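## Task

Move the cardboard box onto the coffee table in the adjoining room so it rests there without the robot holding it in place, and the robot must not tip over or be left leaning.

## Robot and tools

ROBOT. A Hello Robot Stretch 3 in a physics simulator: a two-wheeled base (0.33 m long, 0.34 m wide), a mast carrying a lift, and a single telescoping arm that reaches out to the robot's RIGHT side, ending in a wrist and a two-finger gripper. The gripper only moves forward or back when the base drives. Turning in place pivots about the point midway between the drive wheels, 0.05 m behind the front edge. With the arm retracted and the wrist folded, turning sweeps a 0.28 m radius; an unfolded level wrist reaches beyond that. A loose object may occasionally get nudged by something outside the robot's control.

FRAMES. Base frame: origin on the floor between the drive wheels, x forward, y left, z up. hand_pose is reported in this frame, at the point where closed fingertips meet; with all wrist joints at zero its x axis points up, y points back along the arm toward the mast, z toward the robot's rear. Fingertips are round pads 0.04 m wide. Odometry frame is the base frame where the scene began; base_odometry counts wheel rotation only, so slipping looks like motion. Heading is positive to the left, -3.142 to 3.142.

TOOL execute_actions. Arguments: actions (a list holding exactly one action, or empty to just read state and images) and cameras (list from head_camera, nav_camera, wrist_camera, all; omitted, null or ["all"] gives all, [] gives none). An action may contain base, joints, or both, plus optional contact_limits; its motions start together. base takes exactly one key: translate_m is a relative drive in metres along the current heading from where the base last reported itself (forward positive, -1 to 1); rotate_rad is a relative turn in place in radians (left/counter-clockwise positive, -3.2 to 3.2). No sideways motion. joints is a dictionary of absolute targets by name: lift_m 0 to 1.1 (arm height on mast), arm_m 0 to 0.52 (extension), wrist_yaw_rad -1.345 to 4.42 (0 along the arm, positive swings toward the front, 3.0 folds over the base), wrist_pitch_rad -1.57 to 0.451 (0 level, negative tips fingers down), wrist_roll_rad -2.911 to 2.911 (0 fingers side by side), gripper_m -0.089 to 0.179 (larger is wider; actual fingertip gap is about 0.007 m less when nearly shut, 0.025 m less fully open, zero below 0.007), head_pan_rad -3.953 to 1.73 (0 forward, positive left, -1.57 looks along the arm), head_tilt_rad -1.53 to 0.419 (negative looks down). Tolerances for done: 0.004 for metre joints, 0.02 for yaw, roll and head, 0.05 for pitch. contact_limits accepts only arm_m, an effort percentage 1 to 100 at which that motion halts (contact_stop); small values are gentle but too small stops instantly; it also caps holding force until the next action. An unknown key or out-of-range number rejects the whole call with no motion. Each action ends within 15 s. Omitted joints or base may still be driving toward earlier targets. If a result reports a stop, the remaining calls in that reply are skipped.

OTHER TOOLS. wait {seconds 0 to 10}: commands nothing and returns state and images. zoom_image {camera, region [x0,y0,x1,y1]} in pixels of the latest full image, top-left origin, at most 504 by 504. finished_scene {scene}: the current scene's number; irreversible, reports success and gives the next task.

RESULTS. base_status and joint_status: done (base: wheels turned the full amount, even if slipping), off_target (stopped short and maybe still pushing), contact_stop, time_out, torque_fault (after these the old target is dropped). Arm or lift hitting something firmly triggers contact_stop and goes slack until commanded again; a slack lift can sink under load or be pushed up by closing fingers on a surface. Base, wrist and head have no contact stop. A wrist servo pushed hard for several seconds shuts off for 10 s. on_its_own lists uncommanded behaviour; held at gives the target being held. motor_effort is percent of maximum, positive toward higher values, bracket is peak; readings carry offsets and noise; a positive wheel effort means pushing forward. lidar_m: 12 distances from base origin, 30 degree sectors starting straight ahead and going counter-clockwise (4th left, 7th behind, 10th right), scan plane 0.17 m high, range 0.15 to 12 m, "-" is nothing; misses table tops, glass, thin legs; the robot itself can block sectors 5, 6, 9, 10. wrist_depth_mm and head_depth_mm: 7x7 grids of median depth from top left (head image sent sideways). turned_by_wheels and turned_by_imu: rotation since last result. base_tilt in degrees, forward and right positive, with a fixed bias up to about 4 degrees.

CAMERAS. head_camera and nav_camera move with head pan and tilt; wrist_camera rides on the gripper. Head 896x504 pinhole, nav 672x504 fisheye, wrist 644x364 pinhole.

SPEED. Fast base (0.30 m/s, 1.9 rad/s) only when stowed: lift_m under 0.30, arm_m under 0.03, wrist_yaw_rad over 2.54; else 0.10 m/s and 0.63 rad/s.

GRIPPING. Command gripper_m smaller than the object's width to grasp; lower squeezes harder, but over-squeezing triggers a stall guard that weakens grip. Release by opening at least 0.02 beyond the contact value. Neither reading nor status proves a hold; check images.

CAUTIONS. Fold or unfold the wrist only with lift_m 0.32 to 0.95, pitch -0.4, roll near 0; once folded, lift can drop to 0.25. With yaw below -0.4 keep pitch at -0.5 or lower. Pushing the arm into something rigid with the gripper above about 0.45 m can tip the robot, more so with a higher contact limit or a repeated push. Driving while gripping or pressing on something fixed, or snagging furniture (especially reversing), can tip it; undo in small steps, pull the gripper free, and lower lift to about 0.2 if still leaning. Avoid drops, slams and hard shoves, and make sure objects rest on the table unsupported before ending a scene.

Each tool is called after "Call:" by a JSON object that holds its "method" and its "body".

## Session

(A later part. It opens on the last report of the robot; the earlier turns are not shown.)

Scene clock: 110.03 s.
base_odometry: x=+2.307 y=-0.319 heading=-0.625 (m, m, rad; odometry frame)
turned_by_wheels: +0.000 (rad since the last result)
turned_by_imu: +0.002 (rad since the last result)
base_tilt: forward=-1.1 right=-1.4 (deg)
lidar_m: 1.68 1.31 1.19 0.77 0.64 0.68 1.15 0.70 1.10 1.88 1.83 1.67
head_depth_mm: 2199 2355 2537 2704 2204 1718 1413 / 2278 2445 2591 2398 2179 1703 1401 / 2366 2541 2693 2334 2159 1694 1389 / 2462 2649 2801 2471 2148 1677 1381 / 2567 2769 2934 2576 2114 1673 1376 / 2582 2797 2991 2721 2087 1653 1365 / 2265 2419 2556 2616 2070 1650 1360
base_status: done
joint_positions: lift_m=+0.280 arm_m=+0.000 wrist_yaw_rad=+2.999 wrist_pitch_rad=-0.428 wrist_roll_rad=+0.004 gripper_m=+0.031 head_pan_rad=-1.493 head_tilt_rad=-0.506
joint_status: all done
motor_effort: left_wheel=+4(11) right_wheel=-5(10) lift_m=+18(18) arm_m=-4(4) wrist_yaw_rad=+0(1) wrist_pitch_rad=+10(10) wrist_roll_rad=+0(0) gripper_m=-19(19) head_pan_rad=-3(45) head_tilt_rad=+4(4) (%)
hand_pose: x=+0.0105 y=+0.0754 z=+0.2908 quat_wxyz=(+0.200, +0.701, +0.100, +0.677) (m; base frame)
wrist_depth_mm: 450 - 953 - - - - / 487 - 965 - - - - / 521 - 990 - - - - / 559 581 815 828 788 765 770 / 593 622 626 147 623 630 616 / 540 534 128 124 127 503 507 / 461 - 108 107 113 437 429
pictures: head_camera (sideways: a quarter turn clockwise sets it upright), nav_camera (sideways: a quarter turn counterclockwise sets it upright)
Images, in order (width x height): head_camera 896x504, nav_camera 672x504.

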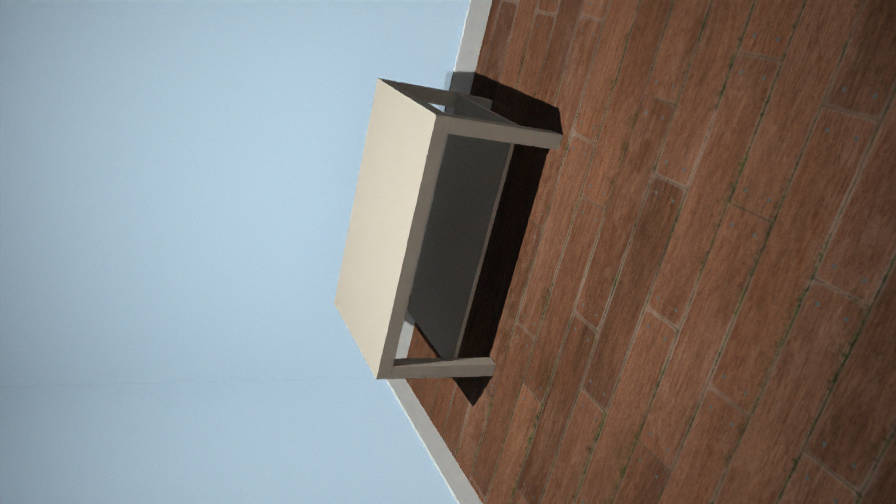

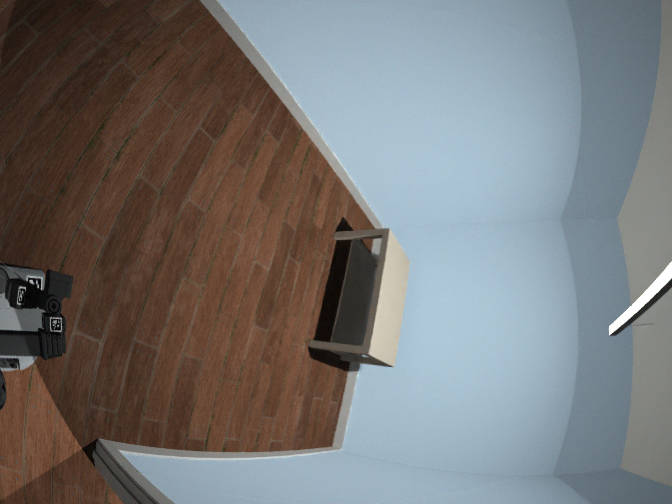

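Call:
{"method": "execute_actions", "body": {"actions": [{"base":{"rotate_rad":-1.33},"joints":{"head_pan_rad":-0.4,"head_tilt_rad":-0.8}}], "cameras": []}}

Call:
{"method": "execute_actions", "body": {"actions": [{"base":{"translate_m":1.0}}], "cameras": []}}

Call:
{"method": "execute_actions", "body": {"actions": [{"base":{"translate_m":0.5}}], "cameras": ["head_camera"]}}

Call:
{"method": "execute_actions", "body": {"actions": [{"base":{"rotate_rad":0.93},"joints":{"lift_m":0.6,"head_pan_rad":-1.57,"head_tilt_rad":-0.9}}], "cameras": ["head_camera","nav_camera"]}}

Scene clock: 112.73 s.
base_odometry: x=+2.307 y=-0.319 heading=-1.954 (m, m, rad; odometry frame)
turned_by_wheels: -1.330 (rad since the last result)
turned_by_imu: -1.324 (rad since the last result)
base_tilt: forward=-1.1 right=-1.3 (deg)
lidar_m: 2.19 1.69 1.66 1.57 1.21 1.19 0.58 0.58 0.81 0.72 0.70 1.88
head_depth_mm: 2219 2478 2306 1906 1596 1388 1211 / 2266 2559 2464 1941 1618 1379 1203 / 2298 2609 2423 1937 1602 1363 1194 / 2358 2436 2249 1914 1595 1363 1194 / 2392 2250 2297 1896 1585 1354 1184 / 2440 2233 2270 1866 1563 1343 1175 / 2430 2299 2287 1854 1551 1332 1167
base_status: done
joint_positions: lift_m=+0.280 arm_m=+0.000 wrist_yaw_rad=+2.999 wrist_pitch_rad=-0.428 wrist_roll_rad=+0.004 gripper_m=+0.031 head_pan_rad=-0.407 head_tilt_rad=-0.790
joint_status: all done
motor_effort: left_wheel=+4(11) right_wheel=-5(13) lift_m=+18(17) arm_m=-4(4) wrist_yaw_rad=+1(1) wrist_pitch_rad=+10(10) wrist_roll_rad=+0(0) gripper_m=-20(20) head_pan_rad=+4(46) head_tilt_rad=-7(33) (%)
hand_pose: x=+0.0105 y=+0.0754 z=+0.2908 quat_wxyz=(+0.200, +0.701, +0.100, +0.677) (m; base frame)
wrist_depth_mm: 948 - - - - - - / - - - - - - - / - - - - - - - / 838 801 832 815 792 784 774 / 682 655 617 147 632 623 600 / 543 539 129 124 127 513 510 / 460 - 108 107 113 438 434
pictures: none
No camera images: the call's "cameras" was empty. Leave "cameras" out to get every camera's image.

Scene clock: 117.73 s.
base_odometry: x=+1.933 y=-1.246 heading=-1.954 (m, m, rad; odometry frame)
turned_by_wheels: +0.000 (rad since the last result)
turned_by_imu: +0.002 (rad since the last result)
base_tilt: forward=-1.1 right=-1.4 (deg)
lidar_m: 1.19 1.12 1.10 1.17 1.70 2.02 1.57 1.03 1.01 1.08 1.04 1.09
head_depth_mm: 1490 1674 1856 1853 1629 1386 1215 / 1510 1702 1585 1375 1539 1377 1209 / 1541 1729 1559 1566 1594 1372 1196 / 1572 1787 1546 1589 1592 1366 1188 / 1600 1799 1518 1614 1580 1354 1186 / 1622 1822 1504 1691 1572 1339 1174 / 1649 1877 1548 1615 1554 1332 1169
base_status: done
joint_positions: lift_m=+0.280 arm_m=+0.000 wrist_yaw_rad=+2.999 wrist_pitch_rad=-0.428 wrist_roll_rad=+0.004 gripper_m=+0.031 head_pan_rad=-0.407 head_tilt_rad=-0.791
joint_status: not commanded
motor_effort: left_wheel=+4(12) right_wheel=-6(10) lift_m=+18(19) arm_m=-4(4) wrist_yaw_rad=+1(1) wrist_pitch_rad=+10(11) wrist_roll_rad=+0(0) gripper_m=-20(20) head_pan_rad=+3(4) head_tilt_rad=-6(6) (%)
hand_pose: x=+0.0105 y=+0.0754 z=+0.2908 quat_wxyz=(+0.200, +0.701, +0.100, +0.677) (m; base frame)
wrist_depth_mm: - - - - - 932 837 / - - - - - - 902 / - - - - - - 926 / 852 827 810 785 800 779 754 / 671 654 631 147 627 626 609 / 541 536 128 123 127 514 497 / 469 - 108 107 113 434 434
pictures: none
No camera images: the call's "cameras" was empty. Leave "cameras" out to get every camera's image.

Scene clock: 121.07 s.
base_odometry: x=+1.746 y=-1.710 heading=-1.954 (m, m, rad; odometry frame)
turned_by_wheels: +0.000 (rad since the last result)
turned_by_imu: +0.001 (rad since the last result)
base_tilt: forward=-1.1 right=-1.4 (deg)
lidar_m: 0.69 0.83 0.81 0.87 1.26 2.43 2.06 1.32 1.30 0.81 0.78 1.16
head_depth_mm: 1124 1259 1432 1270 1055 1254 1215 / 1143 1281 1463 1254 1048 1298 1201 / 1160 1308 1490 1243 1035 1293 1198 / 1175 1330 1499 1235 1057 1307 1194 / 1204 1359 1511 1221 1072 1323 1186 / 1227 1387 1602 1289 1083 1297 1175 / 1249 1420 1644 1817 1516 1335 1174
base_status: done
joint_positions: lift_m=+0.280 arm_m=+0.000 wrist_yaw_rad=+2.999 wrist_pitch_rad=-0.428 wrist_roll_rad=+0.004 gripper_m=+0.031 head_pan_rad=-0.407 head_tilt_rad=-0.791
joint_status: not commanded
motor_effort: left_wheel=+4(11) right_wheel=-6(10) lift_m=+18(18) arm_m=-4(4) wrist_yaw_rad=+0(1) wrist_pitch_rad=+10(10) wrist_roll_rad=+0(0) gripper_m=-20(20) head_pan_rad=+3(3) head_tilt_rad=-6(6) (%)
hand_pose: x=+0.0105 y=+0.0754 z=+0.2908 quat_wxyz=(+0.200, +0.701, +0.100, +0.677) (m; base frame)
wrist_depth_mm: - - 950 850 765 693 636 / - - - 929 820 741 682 / - - - 999 865 785 711 / 856 817 810 802 793 772 717 / 667 662 625 146 621 613 614 / 544 540 129 124 127 509 510 / 459 - 108 107 113 435 432
pictures: head_camera (sideways: a quarter turn clockwise sets it upright)
Images, in order (width x height): head_camera 896x504.

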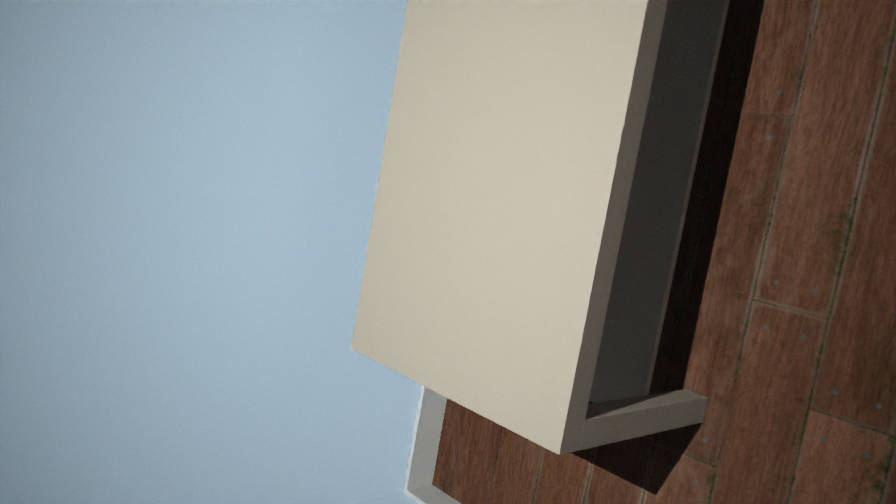

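Scene clock: 124.80 s.
base_odometry: x=+1.746 y=-1.710 heading=-1.024 (m, m, rad; odometry frame)
turned_by_wheels: +0.930 (rad since the last result)
turned_by_imu: +0.927 (rad since the last result)
base_tilt: forward=-1.1 right=-1.4 (deg)
lidar_m: 0.82 0.84 1.12 2.43 2.07 1.36 1.30 1.33 0.78 1.32 0.69 0.85
head_depth_mm: 1222 1403 1414 1141 1268 1329 1176 / 1214 1402 1358 1132 1331 1314 - / 1214 1398 1344 1125 1318 1309 - / 1207 1392 1337 1111 1302 1301 - / 1204 1384 1318 1105 1293 1300 - / 1196 1379 1308 1095 1287 1286 1143 / 1191 1379 1296 1085 1259 1272 1133
base_status: done
joint_positions: lift_m=+0.599 arm_m=+0.000 wrist_yaw_rad=+2.999 wrist_pitch_rad=-0.428 wrist_roll_rad=+0.004 gripper_m=+0.031 head_pan_rad=-1.563 head_tilt_rad=-0.889
joint_status: all done
motor_effort: left_wheel=-3(7) right_wheel=+6(14) lift_m=+39(39) arm_m=-3(3) wrist_yaw_rad=+1(1) wrist_pitch_rad=+10(10) wrist_roll_rad=+0(0) gripper_m=-20(20) head_pan_rad=-4(46) head_tilt_rad=-7(21) (%)
hand_pose: x=+0.0105 y=+0.0754 z=+0.6098 quat_wxyz=(+0.200, +0.701, +0.100, +0.677) (m; base frame)
wrist_depth_mm: - - - - - - 767 / - - - - - - 779 / - - - - - - 797 / - - - - - - 804 / - - - 147 - - 818 / 972 965 129 124 127 925 849 / 808 804 108 107 112 772 768
pictures: head_camera (sideways: a quarter turn clockwise sets it upright), nav_camera (sideways: a quarter turn counterclockwise sets it upright)
Images, in order (width x height): head_camera 896x504, nav_camera 672x504.

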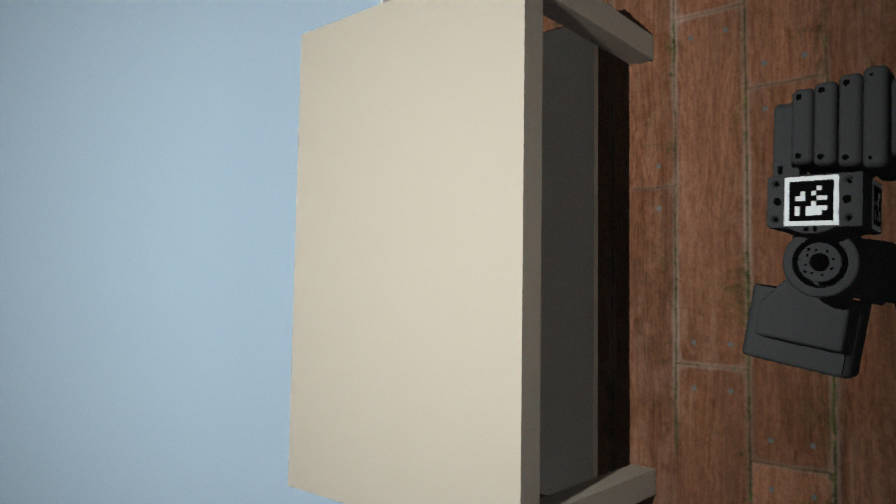

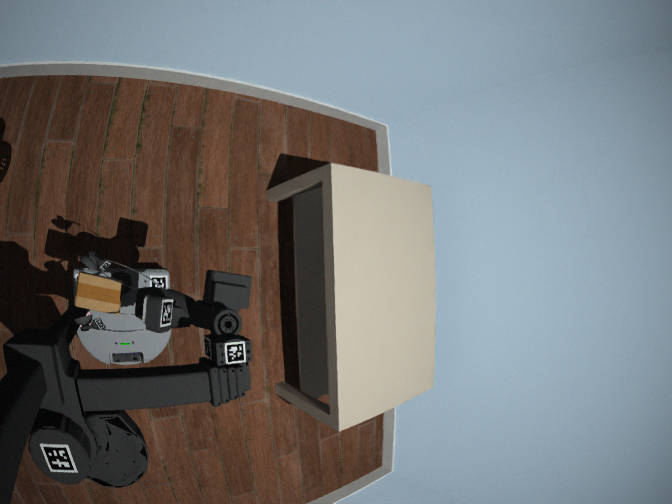

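Call:
{"method": "execute_actions", "body": {"actions": [{"joints":{"wrist_yaw_rad":0,"arm_m":0.2}}], "cameras": []}}

Call:
{"method": "execute_actions", "body": {"actions": [{"joints":{"wrist_pitch_rad":-0.6,"arm_m":0.46,"lift_m":0.58}}], "cameras": ["head_camera","wrist_camera"]}}

Scene clock: 127.80 s.
base_odometry: x=+1.746 y=-1.710 heading=-1.024 (m, m, rad; odometry frame)
turned_by_wheels: +0.000 (rad since the last result)
turned_by_imu: +0.001 (rad since the last result)
base_tilt: forward=-0.9 right=-1.3 (deg)
lidar_m: 0.81 0.84 1.12 2.43 2.07 1.36 1.30 1.34 0.78 1.32 0.69 0.85
head_depth_mm: 1221 1407 1411 1139 1261 1322 1167 / 1221 1397 1364 1131 1324 1322 - / 1213 1397 1343 1122 - 1282 1164 / 1204 1384 1327 1137 - 1295 1152 / 1204 1388 1326 1111 1299 1293 1148 / 1199 1384 1304 1093 1286 1282 1143 / 1192 1374 1301 1085 1254 1271 1132
base_status: not commanded
joint_positions: lift_m=+0.599 arm_m=+0.200 wrist_yaw_rad=+0.002 wrist_pitch_rad=-0.428 wrist_roll_rad=+0.004 gripper_m=+0.031 head_pan_rad=-1.563 head_tilt_rad=-0.889
joint_status: all done
motor_effort: left_wheel=-4(4) right_wheel=+6(6) lift_m=+40(39) arm_m=+3(6) wrist_yaw_rad=-2(1) wrist_pitch_rad=+10(10) wrist_roll_rad=+0(0) gripper_m=-20(20) head_pan_rad=-3(4) head_tilt_rad=-7(6) (%)
hand_pose: x=-0.0210 y=-0.5676 z=+0.6098 quat_wxyz=(+0.690, +0.151, -0.692, -0.150) (m; base frame)
wrist_depth_mm: 756 773 788 794 812 845 838 / 803 821 839 878 907 901 943 / 870 872 902 736 733 717 - / 952 574 565 555 534 533 546 / 457 455 444 147 421 424 420 / 370 367 129 124 128 352 344 / 314 313 114 107 112 313 320
pictures: none
No camera images: the call's "cameras" was empty. Leave "cameras" out to get every camera's image.

Scene clock: 130.93 s.
base_odometry: x=+1.746 y=-1.710 heading=-1.024 (m, m, rad; odometry frame)
turned_by_wheels: +0.000 (rad since the last result)
turned_by_imu: +0.001 (rad since the last result)
base_tilt: forward=-1.0 right=-1.3 (deg)
lidar_m: 0.81 0.84 1.12 2.43 2.08 1.36 1.30 1.33 0.78 1.32 0.69 0.85
head_depth_mm: 1215 1408 1415 1143 1267 1324 1175 / 1215 1400 1353 1129 1327 1322 1178 / 1212 1388 1385 1095 1306 1291 1160 / 1204 1380 1374 1068 1306 1294 1153 / 1204 1390 1321 1106 1298 1292 1147 / 1200 1376 1304 1097 1285 1281 1142 / 1193 1376 1294 1086 1256 1273 1135
base_status: not commanded
joint_positions: lift_m=+0.580 arm_m=+0.460 wrist_yaw_rad=+0.001 wrist_pitch_rad=-0.620 wrist_roll_rad=+0.004 gripper_m=+0.031 head_pan_rad=-1.563 head_tilt_rad=-0.889
joint_status: all done
motor_effort: left_wheel=-3(4) right_wheel=+6(6) lift_m=+19(35) arm_m=+4(4) wrist_yaw_rad=-1(1) wrist_pitch_rad=+7(11) wrist_roll_rad=+0(0) gripper_m=-20(20) head_pan_rad=-4(3) head_tilt_rad=-6(7) (%)
hand_pose: x=-0.0213 y=-0.7991 z=+0.5507 quat_wxyz=(+0.672, +0.216, -0.674, -0.216) (m; base frame)
wrist_depth_mm: 544 557 571 588 594 601 623 / 609 617 637 650 661 663 686 / 461 456 449 446 436 437 434 / 377 371 371 365 365 357 352 / 322 316 315 147 309 303 299 / 276 276 128 124 127 266 262 / 244 245 114 107 113 233 233
pictures: head_camera (sideways: a quarter turn clockwise sets it upright), wrist_camera
Images, in order (width x height): head_camera 896x504, wrist_camera 644x364.

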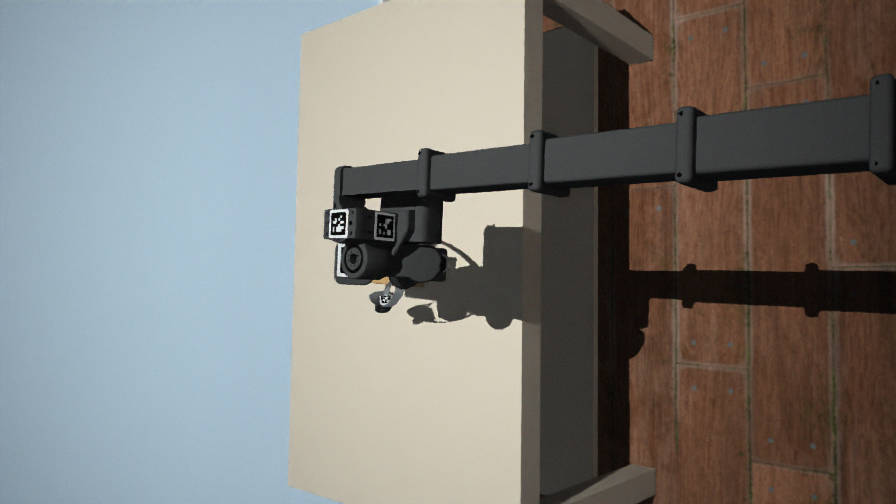

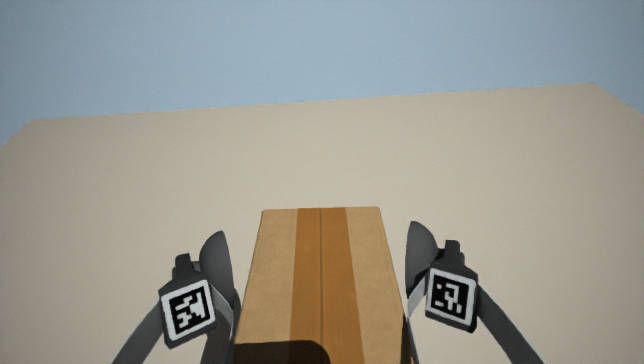

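Call:
{"method": "execute_actions", "body": {"actions": [{"joints":{"lift_m":0.503}}], "cameras": ["wrist_camera"]}}

Call:
{"method": "execute_actions", "body": {"actions": [{"joints":{"gripper_m":0.13}}], "cameras": ["wrist_camera"]}}

Call:
{"method": "execute_actions", "body": {"actions": [{"joints":{"lift_m":0.6}}], "cameras": ["wrist_camera","head_camera"]}}

Scene clock: 132.80 s.
base_odometry: x=+1.746 y=-1.710 heading=-1.024 (m, m, rad; odometry frame)
turned_by_wheels: +0.000 (rad since the last result)
turned_by_imu: +0.000 (rad since the last result)
base_tilt: forward=-1.0 right=-1.4 (deg)
lidar_m: 0.81 0.84 1.12 2.43 2.07 1.36 1.30 1.33 0.78 1.32 0.69 0.85
head_depth_mm: 1222 1402 1410 1142 1268 1323 1174 / 1213 1398 1364 1132 1324 1320 1169 / 1218 1399 1346 1128 1320 1308 1161 / 1212 1394 1331 1043 1313 1297 1154 / 1203 1382 1316 1103 1295 1292 1151 / 1197 1378 1309 1096 1289 1284 1138 / 1196 1376 1296 1087 1256 1274 1133
base_status: not commanded
joint_positions: lift_m=+0.503 arm_m=+0.460 wrist_yaw_rad=+0.001 wrist_pitch_rad=-0.620 wrist_roll_rad=+0.004 gripper_m=+0.031 head_pan_rad=-1.563 head_tilt_rad=-0.889
joint_status: all done
motor_effort: left_wheel=-3(4) right_wheel=+6(6) lift_m=+18(19) arm_m=+4(3) wrist_yaw_rad=-1(1) wrist_pitch_rad=+7(7) wrist_roll_rad=+0(0) gripper_m=-19(20) head_pan_rad=-3(4) head_tilt_rad=-6(6) (%)
hand_pose: x=-0.0213 y=-0.7990 z=+0.4736 quat_wxyz=(+0.672, +0.216, -0.674, -0.216) (m; base frame)
wrist_depth_mm: 546 566 569 584 589 594 603 / 410 408 397 393 383 379 369 / 322 315 311 309 301 299 292 / 261 258 254 252 247 247 244 / 219 218 215 146 213 208 207 / 190 189 128 123 126 183 182 / 167 166 114 107 112 160 160
pictures: wrist_camera
Images, in order (width x height): wrist_camera 644x364.

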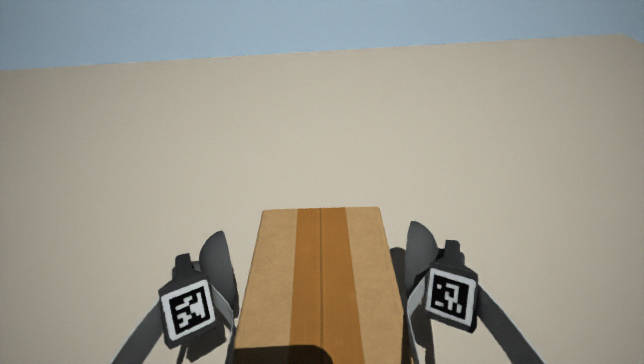

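Scene clock: 134.30 s.
base_odometry: x=+1.746 y=-1.710 heading=-1.024 (m, m, rad; odometry frame)
turned_by_wheels: +0.000 (rad since the last result)
turned_by_imu: +0.000 (rad since the last result)
base_tilt: forward=-1.1 right=-1.3 (deg)
lidar_m: 0.81 0.84 1.12 2.42 2.07 1.36 1.30 1.33 0.78 1.32 0.69 0.86
head_depth_mm: 1218 1406 1403 1143 1265 1321 1173 / 1215 1401 1359 1132 1328 1312 1169 / 1214 1392 1346 1127 1314 1299 1160 / 1209 1389 1330 1041 1307 1295 1155 / 1204 1383 1313 1100 1299 1290 1146 / 1202 1382 1304 1093 1286 1283 1142 / 1199 1377 1296 1087 1254 1270 1133
base_status: not commanded
joint_positions: lift_m=+0.503 arm_m=+0.460 wrist_yaw_rad=+0.001 wrist_pitch_rad=-0.619 wrist_roll_rad=+0.004 gripper_m=+0.130 head_pan_rad=-1.563 head_tilt_rad=-0.889
joint_status: all done
motor_effort: left_wheel=-3(4) right_wheel=+6(6) lift_m=+18(18) arm_m=+4(4) wrist_yaw_rad=-1(1) wrist_pitch_rad=+7(7) wrist_roll_rad=+0(0) gripper_m=+0(80) head_pan_rad=-3(3) head_tilt_rad=-7(7) (%)
hand_pose: x=-0.0213 y=-0.7992 z=+0.4738 quat_wxyz=(+0.673, +0.216, -0.674, -0.216) (m; base frame)
wrist_depth_mm: 553 555 570 587 595 599 602 / 418 406 398 393 385 380 377 / 320 316 313 307 301 300 297 / 260 259 257 253 251 246 244 / 220 219 216 150 210 210 207 / 190 189 182 131 176 187 182 / 167 161 162 116 157 158 161
pictures: wrist_camera
Images, in order (width x height): wrist_camera 644x364.

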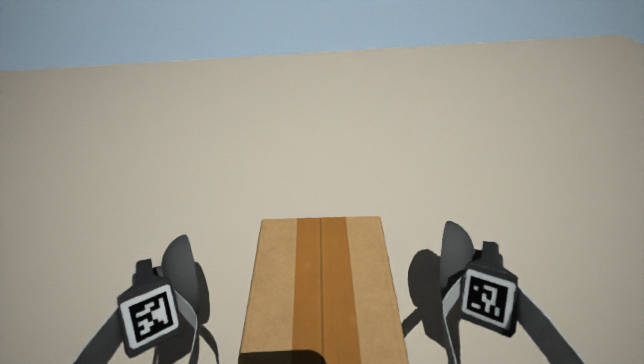

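Scene clock: 136.00 s.
base_odometry: x=+1.746 y=-1.710 heading=-1.024 (m, m, rad; odometry frame)
turned_by_wheels: +0.000 (rad since the last result)
turned_by_imu: +0.000 (rad since the last result)
base_tilt: forward=-1.1 right=-1.3 (deg)
lidar_m: 0.81 0.84 1.12 2.43 2.07 1.36 1.30 1.33 0.78 1.31 0.69 0.85
head_depth_mm: 1216 1411 1407 1141 1269 1325 1174 / 1214 1401 1360 1130 1325 1322 - / 1215 1396 1388 1094 1319 1307 1161 / 1206 1389 1525 1062 1310 1300 1151 / 1202 1383 1319 1100 1299 1293 1152 / 1197 1380 1307 1093 1286 1285 1139 / 1196 1378 1294 1084 1255 1278 1137
base_status: not commanded
joint_positions: lift_m=+0.599 arm_m=+0.460 wrist_yaw_rad=+0.001 wrist_pitch_rad=-0.618 wrist_roll_rad=+0.004 gripper_m=+0.130 head_pan_rad=-1.563 head_tilt_rad=-0.889
joint_status: all done
motor_effort: left_wheel=-4(3) right_wheel=+6(6) lift_m=+38(39) arm_m=+3(3) wrist_yaw_rad=-1(0) wrist_pitch_rad=+6(7) wrist_roll_rad=+0(0) gripper_m=-1(0) head_pan_rad=-3(3) head_tilt_rad=-7(6) (%)
hand_pose: x=-0.0213 y=-0.7994 z=+0.5700 quat_wxyz=(+0.673, +0.215, -0.674, -0.216) (m; base frame)
wrist_depth_mm: 544 554 580 578 605 612 632 / 594 626 624 656 665 686 703 / 641 499 490 487 475 470 460 / 414 403 396 398 391 386 382 / 347 346 341 333 336 329 324 / 298 297 293 291 287 292 282 / 264 252 258 209 254 249 252
pictures: head_camera (sideways: a quarter turn clockwise sets it upright), wrist_camera
Images, in order (width x height): head_camera 896x504, wrist_camera 644x364.

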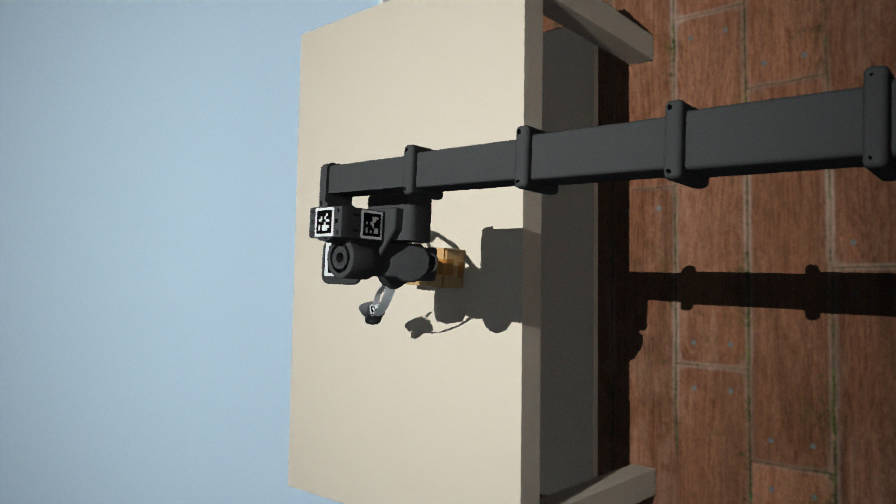

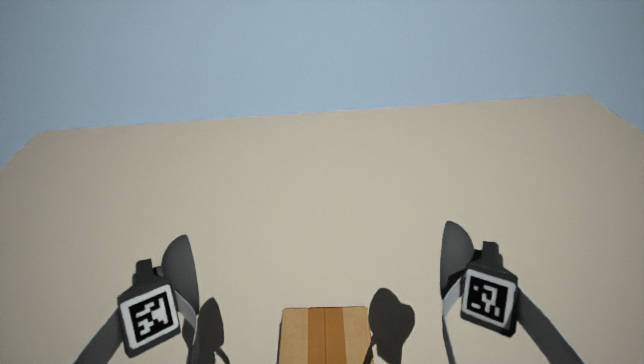

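Call:
{"method": "finished_scene", "body": {"scene": 2}}

The scene is finished: the task was done.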